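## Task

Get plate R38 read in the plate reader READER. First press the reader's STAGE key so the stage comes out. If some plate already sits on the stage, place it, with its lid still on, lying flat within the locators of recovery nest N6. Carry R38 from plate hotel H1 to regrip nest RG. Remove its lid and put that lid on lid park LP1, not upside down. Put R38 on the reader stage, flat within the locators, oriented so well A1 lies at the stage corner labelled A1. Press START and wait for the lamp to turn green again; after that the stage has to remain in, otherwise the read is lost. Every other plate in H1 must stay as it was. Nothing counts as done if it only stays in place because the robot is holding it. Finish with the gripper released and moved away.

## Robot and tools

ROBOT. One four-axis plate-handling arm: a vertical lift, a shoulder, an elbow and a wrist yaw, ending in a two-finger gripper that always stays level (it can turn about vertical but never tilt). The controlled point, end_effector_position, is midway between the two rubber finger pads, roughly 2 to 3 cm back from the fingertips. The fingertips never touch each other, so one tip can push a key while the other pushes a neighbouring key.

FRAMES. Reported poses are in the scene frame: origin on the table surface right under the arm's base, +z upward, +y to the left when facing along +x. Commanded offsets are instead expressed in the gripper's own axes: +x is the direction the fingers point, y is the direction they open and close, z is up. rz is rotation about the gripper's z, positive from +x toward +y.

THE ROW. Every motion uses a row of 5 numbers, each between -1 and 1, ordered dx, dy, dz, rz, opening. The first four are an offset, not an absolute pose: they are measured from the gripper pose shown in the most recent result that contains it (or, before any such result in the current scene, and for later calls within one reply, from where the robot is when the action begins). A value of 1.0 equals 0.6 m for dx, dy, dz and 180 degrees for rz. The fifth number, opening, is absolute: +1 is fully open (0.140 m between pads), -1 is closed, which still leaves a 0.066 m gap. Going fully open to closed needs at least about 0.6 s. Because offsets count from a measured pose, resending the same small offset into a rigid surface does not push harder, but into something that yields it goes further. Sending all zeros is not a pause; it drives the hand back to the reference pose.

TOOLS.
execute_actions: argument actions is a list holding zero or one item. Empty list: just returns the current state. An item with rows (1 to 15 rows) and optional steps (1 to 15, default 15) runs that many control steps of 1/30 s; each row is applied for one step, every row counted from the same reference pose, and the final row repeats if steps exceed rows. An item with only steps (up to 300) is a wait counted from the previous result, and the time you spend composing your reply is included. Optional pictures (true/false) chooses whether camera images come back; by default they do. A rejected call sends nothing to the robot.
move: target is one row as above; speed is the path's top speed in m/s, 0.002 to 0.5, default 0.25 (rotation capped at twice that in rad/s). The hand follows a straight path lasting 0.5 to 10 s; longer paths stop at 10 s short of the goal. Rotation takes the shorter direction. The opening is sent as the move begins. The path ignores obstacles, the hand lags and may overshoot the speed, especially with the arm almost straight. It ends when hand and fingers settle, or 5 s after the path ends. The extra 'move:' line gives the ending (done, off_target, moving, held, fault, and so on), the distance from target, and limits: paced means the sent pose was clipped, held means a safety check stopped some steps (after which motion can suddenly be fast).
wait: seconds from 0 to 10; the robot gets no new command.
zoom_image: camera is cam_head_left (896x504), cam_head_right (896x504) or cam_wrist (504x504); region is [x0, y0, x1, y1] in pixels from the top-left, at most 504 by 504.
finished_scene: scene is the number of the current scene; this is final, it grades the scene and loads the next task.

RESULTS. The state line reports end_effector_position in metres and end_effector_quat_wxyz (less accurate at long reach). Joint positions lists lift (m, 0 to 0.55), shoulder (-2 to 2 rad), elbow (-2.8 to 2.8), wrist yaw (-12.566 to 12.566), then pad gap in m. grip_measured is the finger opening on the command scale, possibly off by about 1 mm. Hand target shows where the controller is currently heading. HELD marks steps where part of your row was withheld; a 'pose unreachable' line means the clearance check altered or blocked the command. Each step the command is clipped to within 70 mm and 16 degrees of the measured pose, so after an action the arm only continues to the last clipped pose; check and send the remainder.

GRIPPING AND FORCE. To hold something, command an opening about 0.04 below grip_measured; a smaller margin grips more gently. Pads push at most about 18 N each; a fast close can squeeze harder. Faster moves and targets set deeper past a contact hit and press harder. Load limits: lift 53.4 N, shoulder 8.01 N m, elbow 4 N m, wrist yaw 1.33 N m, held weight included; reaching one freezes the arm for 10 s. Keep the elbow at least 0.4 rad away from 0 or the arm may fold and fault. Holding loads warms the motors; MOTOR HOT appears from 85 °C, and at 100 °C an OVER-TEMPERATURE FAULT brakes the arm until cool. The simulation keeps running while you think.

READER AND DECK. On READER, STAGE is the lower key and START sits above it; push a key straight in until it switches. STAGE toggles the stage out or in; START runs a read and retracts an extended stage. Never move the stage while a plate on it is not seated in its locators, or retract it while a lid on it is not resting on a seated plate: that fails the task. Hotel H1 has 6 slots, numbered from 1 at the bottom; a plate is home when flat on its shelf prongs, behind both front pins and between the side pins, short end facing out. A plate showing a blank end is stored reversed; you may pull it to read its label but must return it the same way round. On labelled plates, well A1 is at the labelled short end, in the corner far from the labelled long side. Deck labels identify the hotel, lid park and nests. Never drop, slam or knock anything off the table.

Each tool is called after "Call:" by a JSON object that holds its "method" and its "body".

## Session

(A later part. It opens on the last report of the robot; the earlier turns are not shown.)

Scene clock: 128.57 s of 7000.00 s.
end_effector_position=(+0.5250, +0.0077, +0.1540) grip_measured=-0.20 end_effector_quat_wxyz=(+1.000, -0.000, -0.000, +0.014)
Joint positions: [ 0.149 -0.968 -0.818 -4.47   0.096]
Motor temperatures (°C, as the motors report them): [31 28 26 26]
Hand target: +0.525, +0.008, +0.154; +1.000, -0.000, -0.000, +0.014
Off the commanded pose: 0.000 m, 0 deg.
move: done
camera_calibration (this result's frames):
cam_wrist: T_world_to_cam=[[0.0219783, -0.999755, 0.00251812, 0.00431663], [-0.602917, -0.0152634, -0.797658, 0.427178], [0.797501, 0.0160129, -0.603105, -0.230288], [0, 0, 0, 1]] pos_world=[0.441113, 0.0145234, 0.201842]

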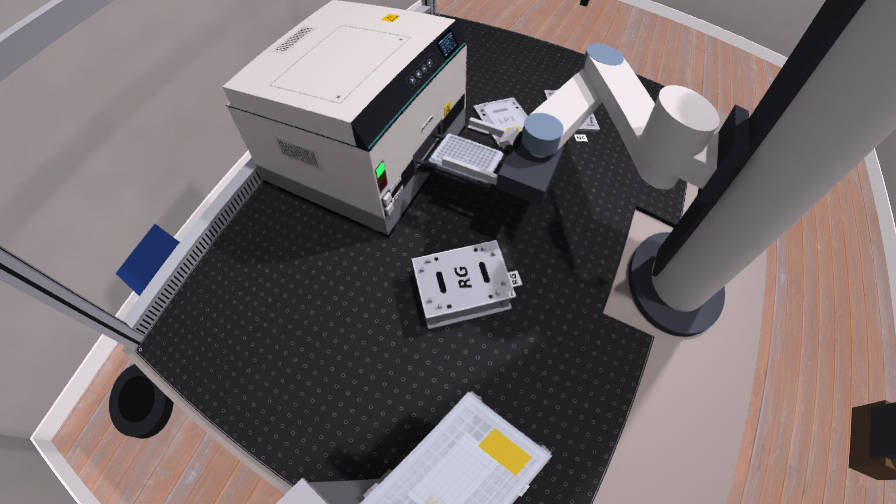

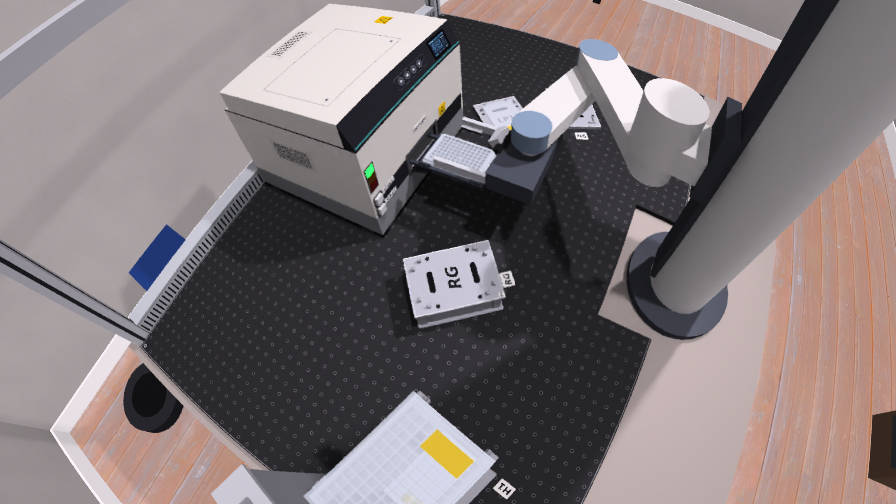

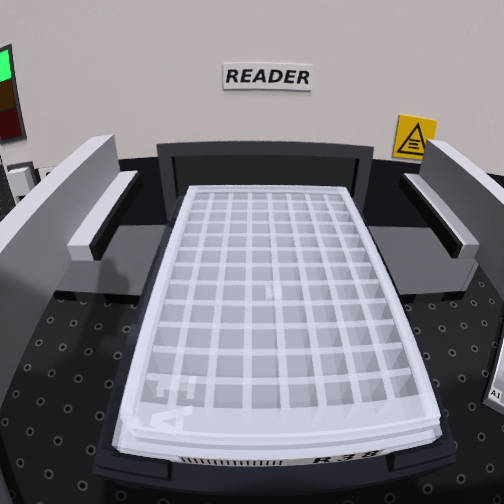

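Call:
{"method": "move", "body": {"target": [0.0917,0.354,-0.055,0.003,-1], "speed": 0.2}}

Call:
{"method": "move", "body": {"target": [0.0158,0,0,0,-1], "speed": 0.012}}

Call:
{"method": "move", "body": {"target": [-0.08,0,0,0,-1], "speed": 0.1}}

Call:
{"method": "wait", "body": {"seconds": 10}}

Call:
{"method": "wait", "body": {"seconds": 10}}

Call:
{"method": "wait", "body": {"seconds": 5}}

Scene clock: 134.13 s of 7000.00 s.
end_effector_position=(+0.5744, +0.2215, +0.1210) grip_measured=-1.00 end_effector_quat_wxyz=(+1.000, -0.000, -0.000, +0.018)
Joint positions: [ 0.116 -0.082 -1.407 -4.757  0.066]
Motor temperatures (°C, as the motors report them): [31 28 26 26]
Hand target: +0.574, +0.221, +0.121; +1.000, -0.000, -0.000, +0.018
Off the commanded pose: 0.000 m, 0 deg.
After step 90, 1.07 s passed at rest.
move: done
camera_calibration (this result's frames):
cam_wrist: T_world_to_cam=[[0.031334, -0.999506, 0.00251812, 0.211639], [-0.602748, -0.0209054, -0.797658, 0.434993], [0.797316, 0.023476, -0.603105, -0.294509], [0, 0, 0, 1]] pos_world=[0.490376, 0.227542, 0.168822]

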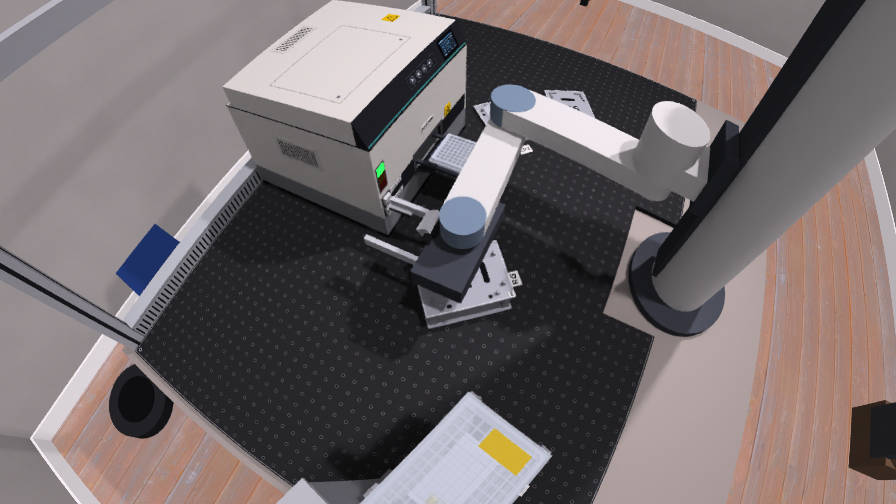

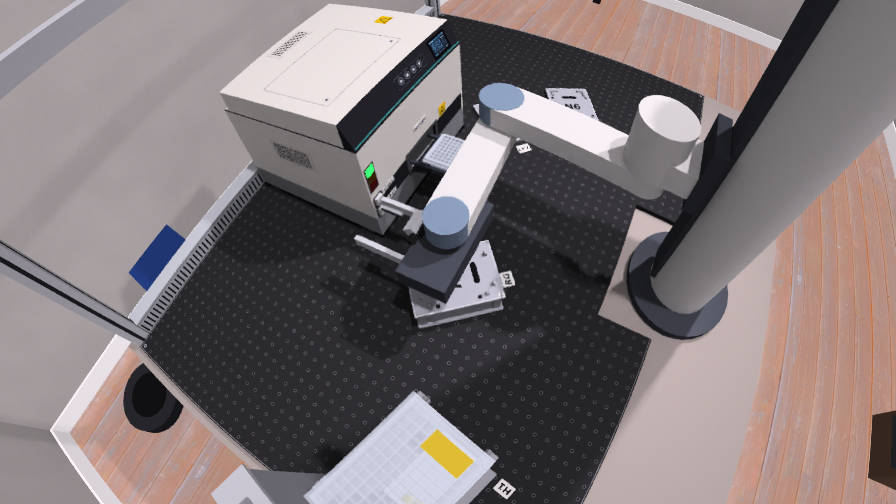

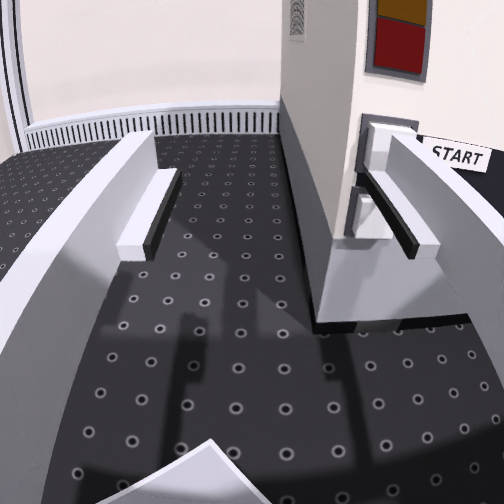

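Scene clock: 135.13 s of 7000.00 s.
end_effector_position=(+0.5834, +0.2219, +0.1210) grip_measured=-1.00 end_effector_quat_wxyz=(+1.000, -0.000, -0.000, +0.018)
Joint positions: [ 0.116 -0.082 -1.444 -4.72   0.066]
Motor temperatures (°C, as the motors report them): [31 28 26 26]
Hand target: +0.584, +0.222, +0.121; +1.000, -0.000, -0.000, +0.018
Off the commanded pose: 0.000 m, 0 deg.
move: done
camera_calibration (this result's frames):
cam_wrist: T_world_to_cam=[[0.0307349, -0.999524, 0.00251812, 0.212051], [-0.602761, -0.0205442, -0.797658, 0.440348], [0.79733, 0.0229981, -0.603105, -0.301591], [0, 0, 0, 1]] pos_world=[0.499375, 0.227933, 0.168822]

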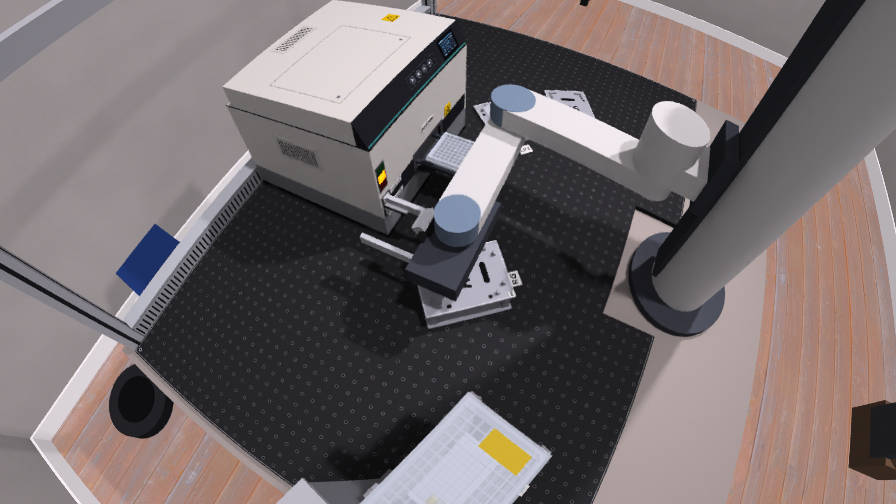

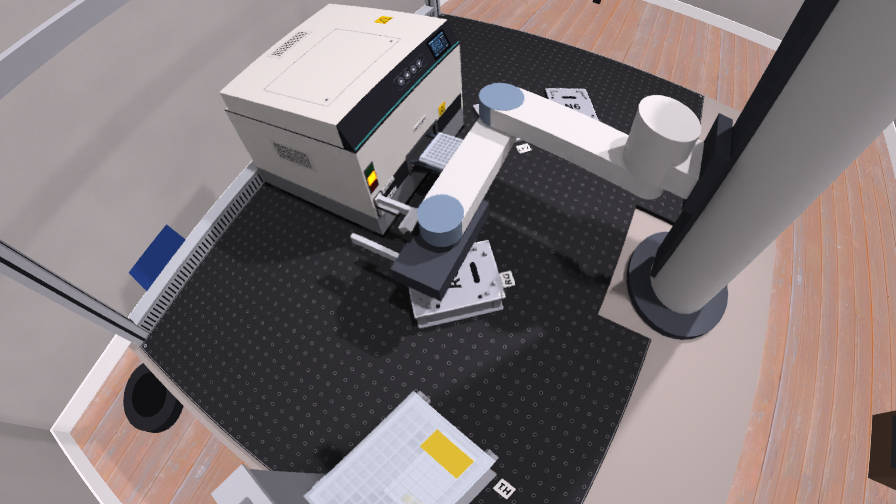

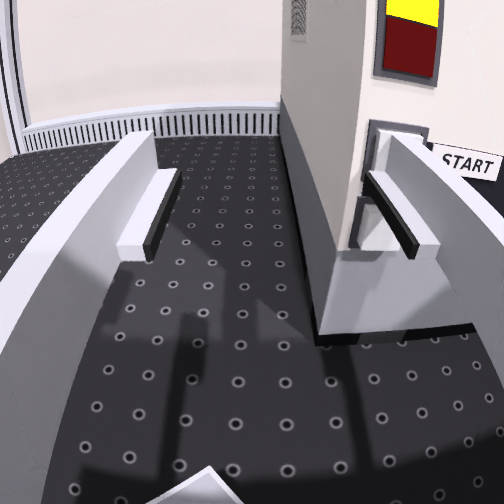

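Scene clock: 135.90 s of 7000.00 s.
end_effector_position=(+0.5353, +0.2203, +0.1210) grip_measured=-1.00 end_effector_quat_wxyz=(+1.000, -0.000, -0.000, +0.019)
Joint positions: [ 0.116 -0.063 -1.26  -4.924  0.066]
Motor temperatures (°C, as the motors report them): [31 28 26 26]
Hand target: +0.535, +0.220, +0.121; +1.000, -0.000, -0.000, +0.018
Off the commanded pose: 0.000 m, 0 deg.
move: done
camera_calibration (this result's frames):
cam_wrist: T_world_to_cam=[[0.0314793, -0.999501, 0.00251812, 0.211545], [-0.602745, -0.0209931, -0.797658, 0.411432], [0.797313, 0.0235919, -0.603105, -0.263351], [0, 0, 0, 1]] pos_world=[0.451302, 0.22629, 0.168821]

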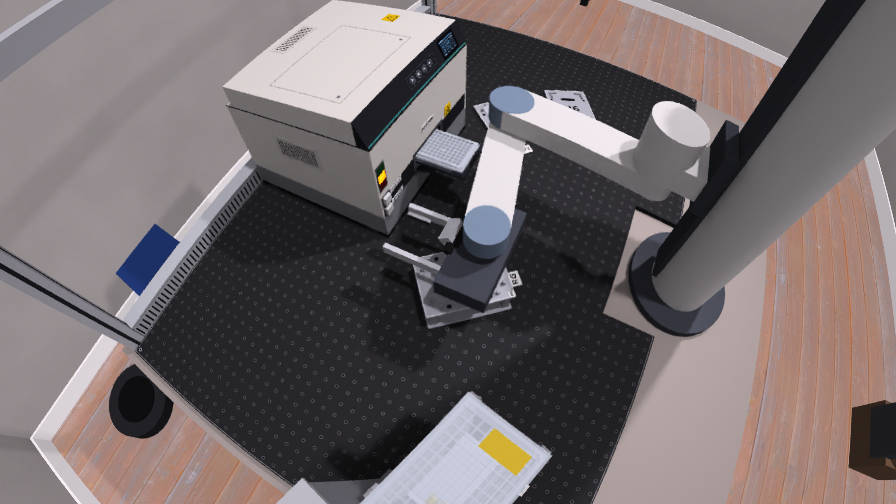

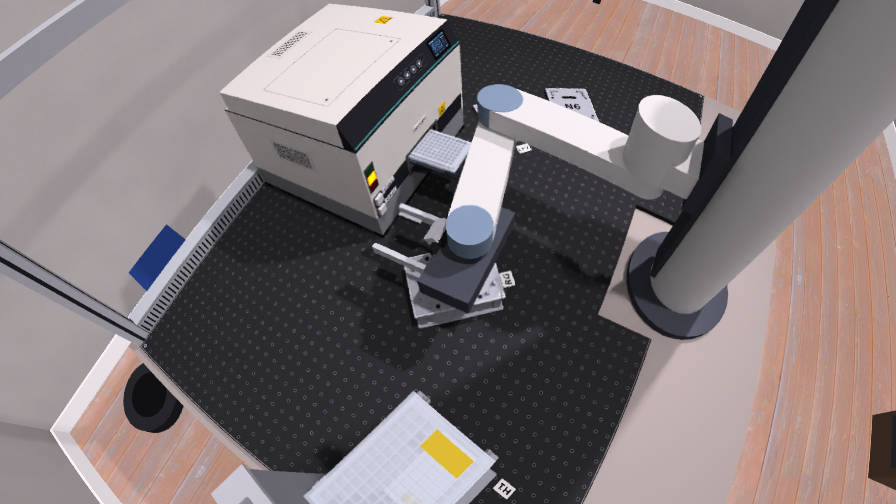

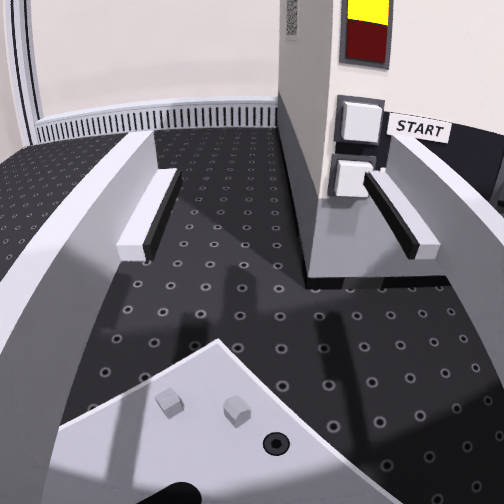

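Scene clock: 145.90 s of 7000.00 s.
end_effector_position=(+0.5353, +0.2203, +0.1210) grip_measured=-1.00 end_effector_quat_wxyz=(+1.000, -0.000, -0.000, +0.019)
Joint positions: [ 0.116 -0.063 -1.26  -4.924  0.066]
Motor temperatures (°C, as the motors report them): [31 28 26 26]
Hand target: +0.535, +0.220, +0.121; +1.000, -0.000, -0.000, +0.018
Off the commanded pose: 0.000 m, 0 deg.
Steps of this call (steps 1 to 300: nothing new was sent). Readings (end_effector_position):
1: (+0.5353, +0.2203, +0.1210)
2: (+0.5353, +0.2203, +0.1210)
4: (+0.5353, +0.2203, +0.1210)
8: (+0.5353, +0.2203, +0.1210)
300: the state above
camera_calibration (this result's frames):
cam_wrist: T_world_to_cam=[[0.0314499, -0.999502, 0.00251812, 0.211558], [-0.602746, -0.0209754, -0.797658, 0.411432], [0.797313, 0.0235685, -0.603105, -0.26335], [0, 0, 0, 1]] pos_world=[0.451308, 0.226289, 0.168821]

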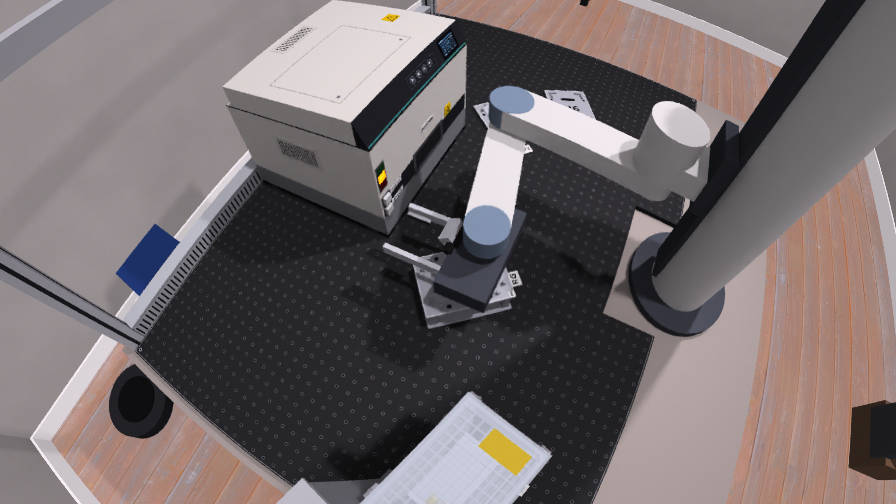

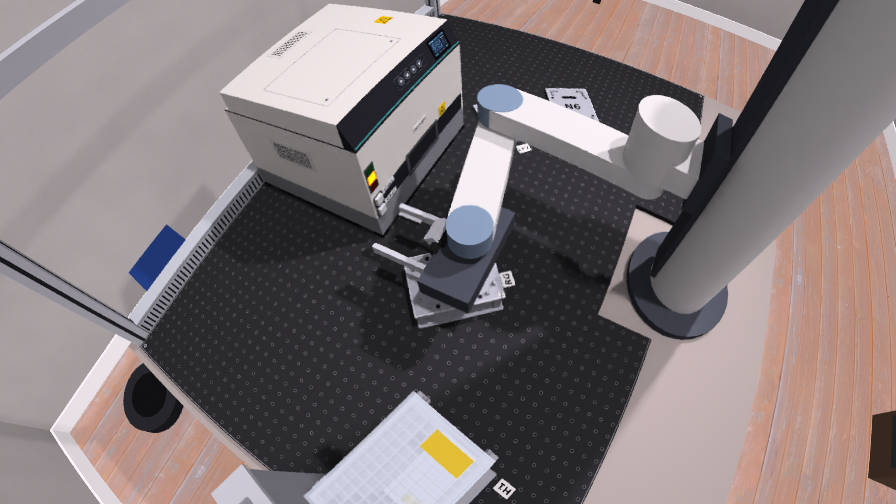

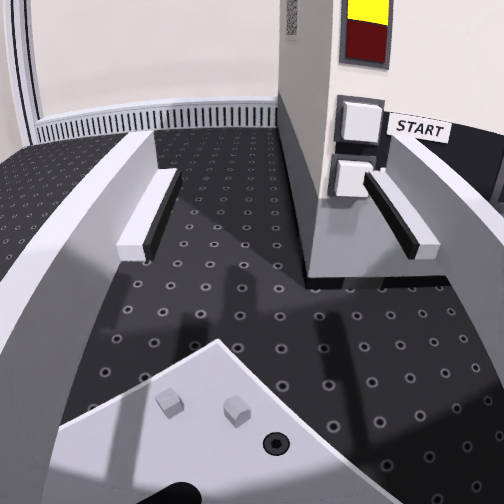

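Scene clock: 155.90 s of 7000.00 s.
end_effector_position=(+0.5353, +0.2203, +0.1210) grip_measured=-1.00 end_effector_quat_wxyz=(+1.000, -0.000, -0.000, +0.019)
Joint positions: [ 0.116 -0.063 -1.26  -4.924  0.066]
Motor temperatures (°C, as the motors report them): [31 28 26 26]
Hand target: +0.535, +0.220, +0.121; +1.000, -0.000, -0.000, +0.018
Off the commanded pose: 0.000 m, 0 deg.
Steps of this call (steps 1 to 300: nothing new was sent). Readings (end_effector_position):
1: (+0.5353, +0.2203, +0.1210)
2: (+0.5353, +0.2203, +0.1210)
4: (+0.5353, +0.2203, +0.1210)
8: (+0.5353, +0.2203, +0.1210)
300: the state above
camera_calibration (this result's frames):
cam_wrist: T_world_to_cam=[[0.0314474, -0.999502, 0.00251812, 0.211559], [-0.602746, -0.0209738, -0.797658, 0.411432], [0.797313, 0.0235665, -0.603105, -0.26335], [0, 0, 0, 1]] pos_world=[0.451309, 0.226289, 0.168821]

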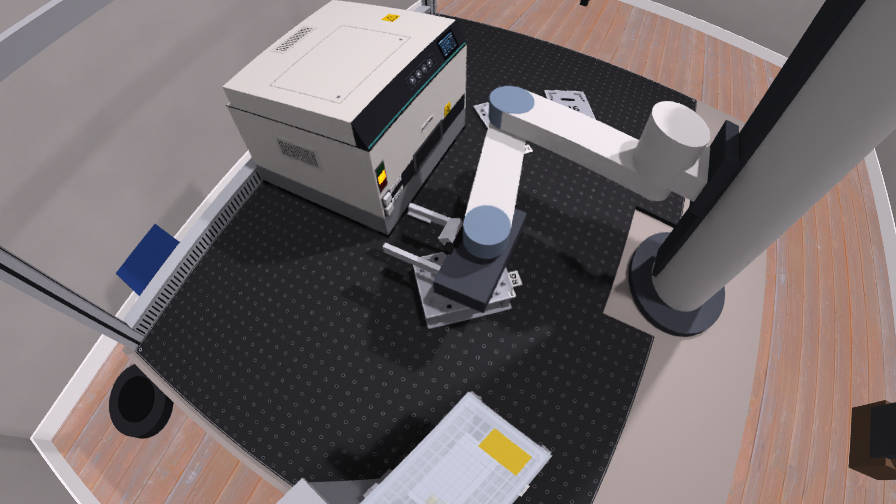

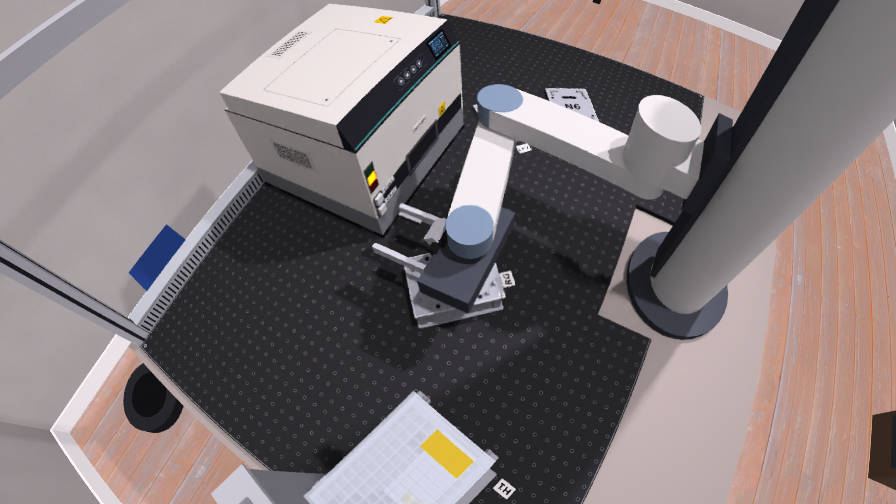

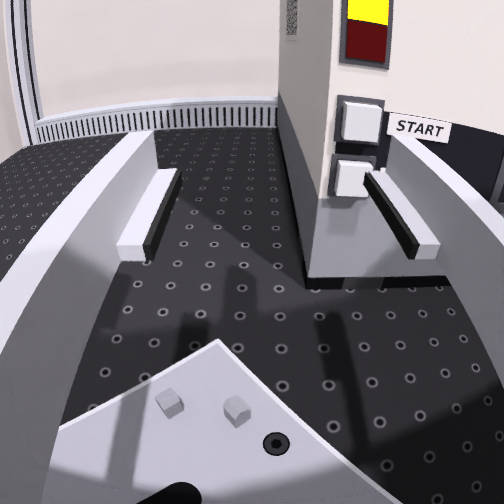

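Scene clock: 160.90 s of 7000.00 s.
end_effector_position=(+0.5353, +0.2203, +0.1210) grip_measured=-1.00 end_effector_quat_wxyz=(+1.000, -0.000, -0.000, +0.019)
Joint positions: [ 0.116 -0.063 -1.26  -4.924  0.066]
Motor temperatures (°C, as the motors report them): [31 28 26 26]
Hand target: +0.535, +0.220, +0.121; +1.000, -0.000, -0.000, +0.018
Off the commanded pose: 0.000 m, 0 deg.
Steps of this call (steps 1 to 150: nothing new was sent). Readings (end_effector_position):
1: (+0.5353, +0.2203, +0.1210)
2: (+0.5353, +0.2203, +0.1210)
4: (+0.5353, +0.2203, +0.1210)
8: (+0.5353, +0.2203, +0.1210)
150: the state above
camera_calibration (this result's frames):
cam_wrist: T_world_to_cam=[[0.0314474, -0.999502, 0.00251812, 0.211559], [-0.602746, -0.0209738, -0.797658, 0.411432], [0.797313, 0.0235665, -0.603105, -0.26335], [0, 0, 0, 1]] pos_world=[0.451309, 0.226289, 0.168821]

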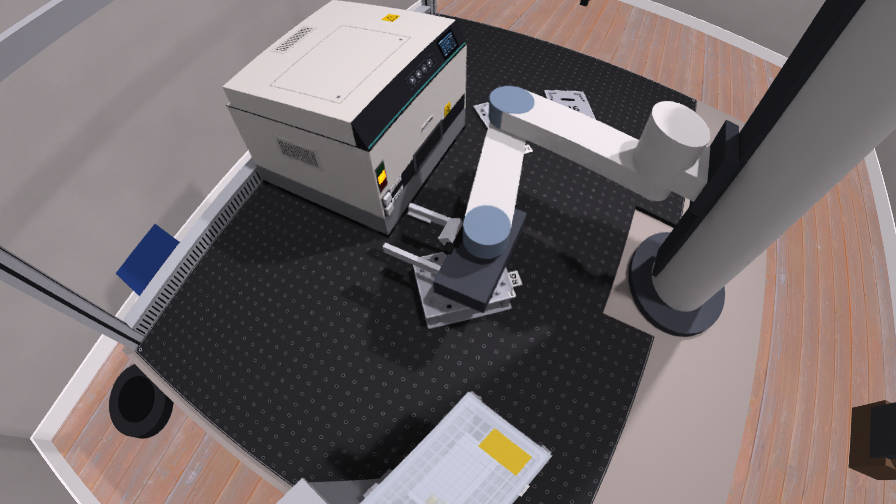

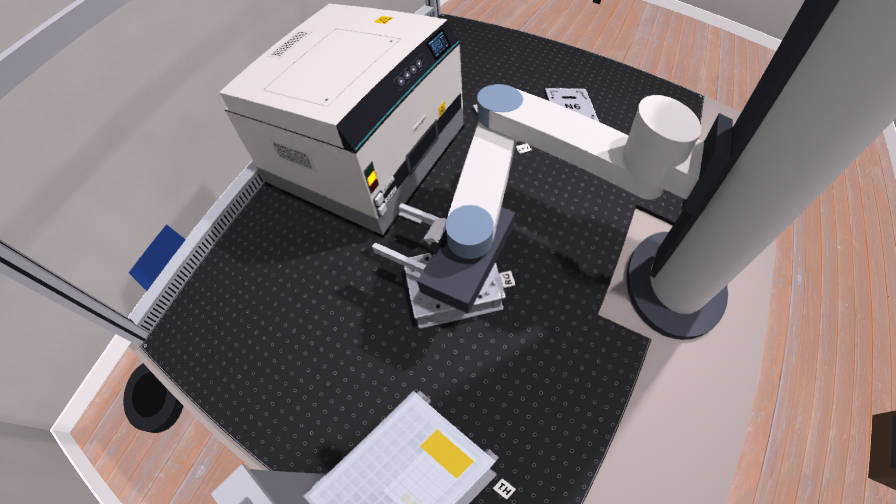

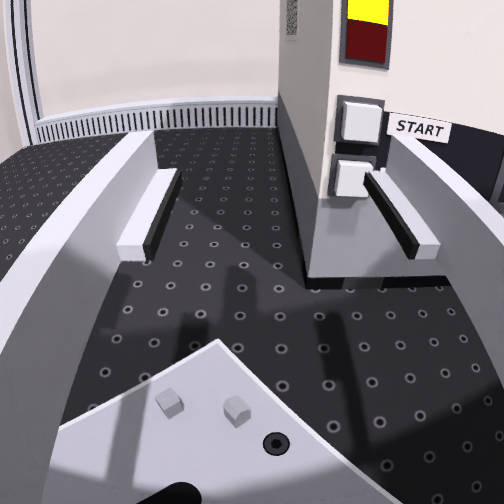

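Call:
{"method": "wait", "body": {"seconds": 10}}

Scene clock: 173.27 s of 7000.00 s.
end_effector_position=(+0.5353, +0.2203, +0.1210) grip_measured=-1.00 end_effector_quat_wxyz=(+1.000, -0.000, -0.000, +0.019)
Joint positions: [ 0.116 -0.063 -1.26  -4.924  0.066]
Motor temperatures (°C, as the motors report them): [31 28 26 26]
Hand target: +0.535, +0.220, +0.121; +1.000, -0.000, -0.000, +0.018
Off the commanded pose: 0.000 m, 0 deg.
Steps of this call (steps 1 to 130: nothing new was sent; then 8.03 s passed at rest). Readings (end_effector_position):
1: (+0.5353, +0.2203, +0.1210)
2: (+0.5353, +0.2203, +0.1210)
4: (+0.5353, +0.2203, +0.1210)
8: (+0.5353, +0.2203, +0.1210)
130: the state above
camera_calibration (this result's frames):
cam_wrist: T_world_to_cam=[[0.0314474, -0.999502, 0.00251812, 0.211559], [-0.602746, -0.0209738, -0.797658, 0.411432], [0.797313, 0.0235665, -0.603105, -0.26335], [0, 0, 0, 1]] pos_world=[0.451309, 0.226289, 0.168821]

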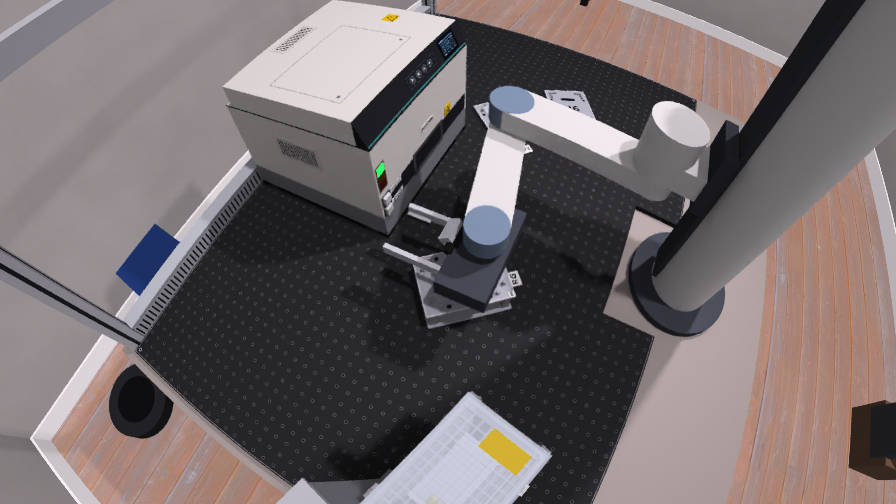

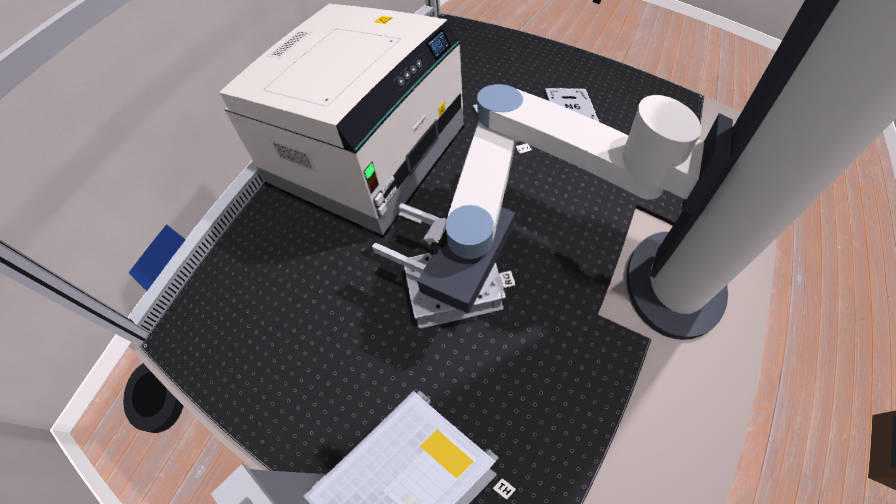

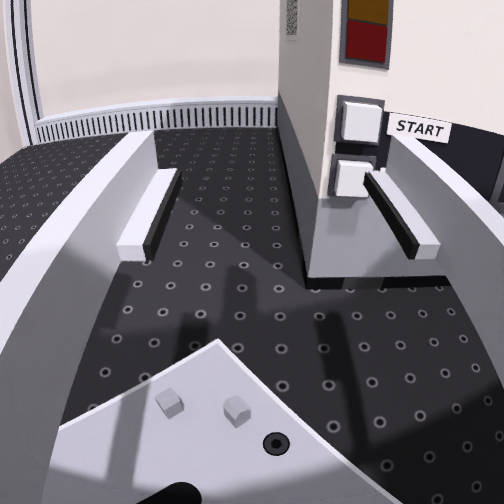

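Call:
{"method": "finished_scene", "body": {"scene": 2}}

The scene is finished: the task was done.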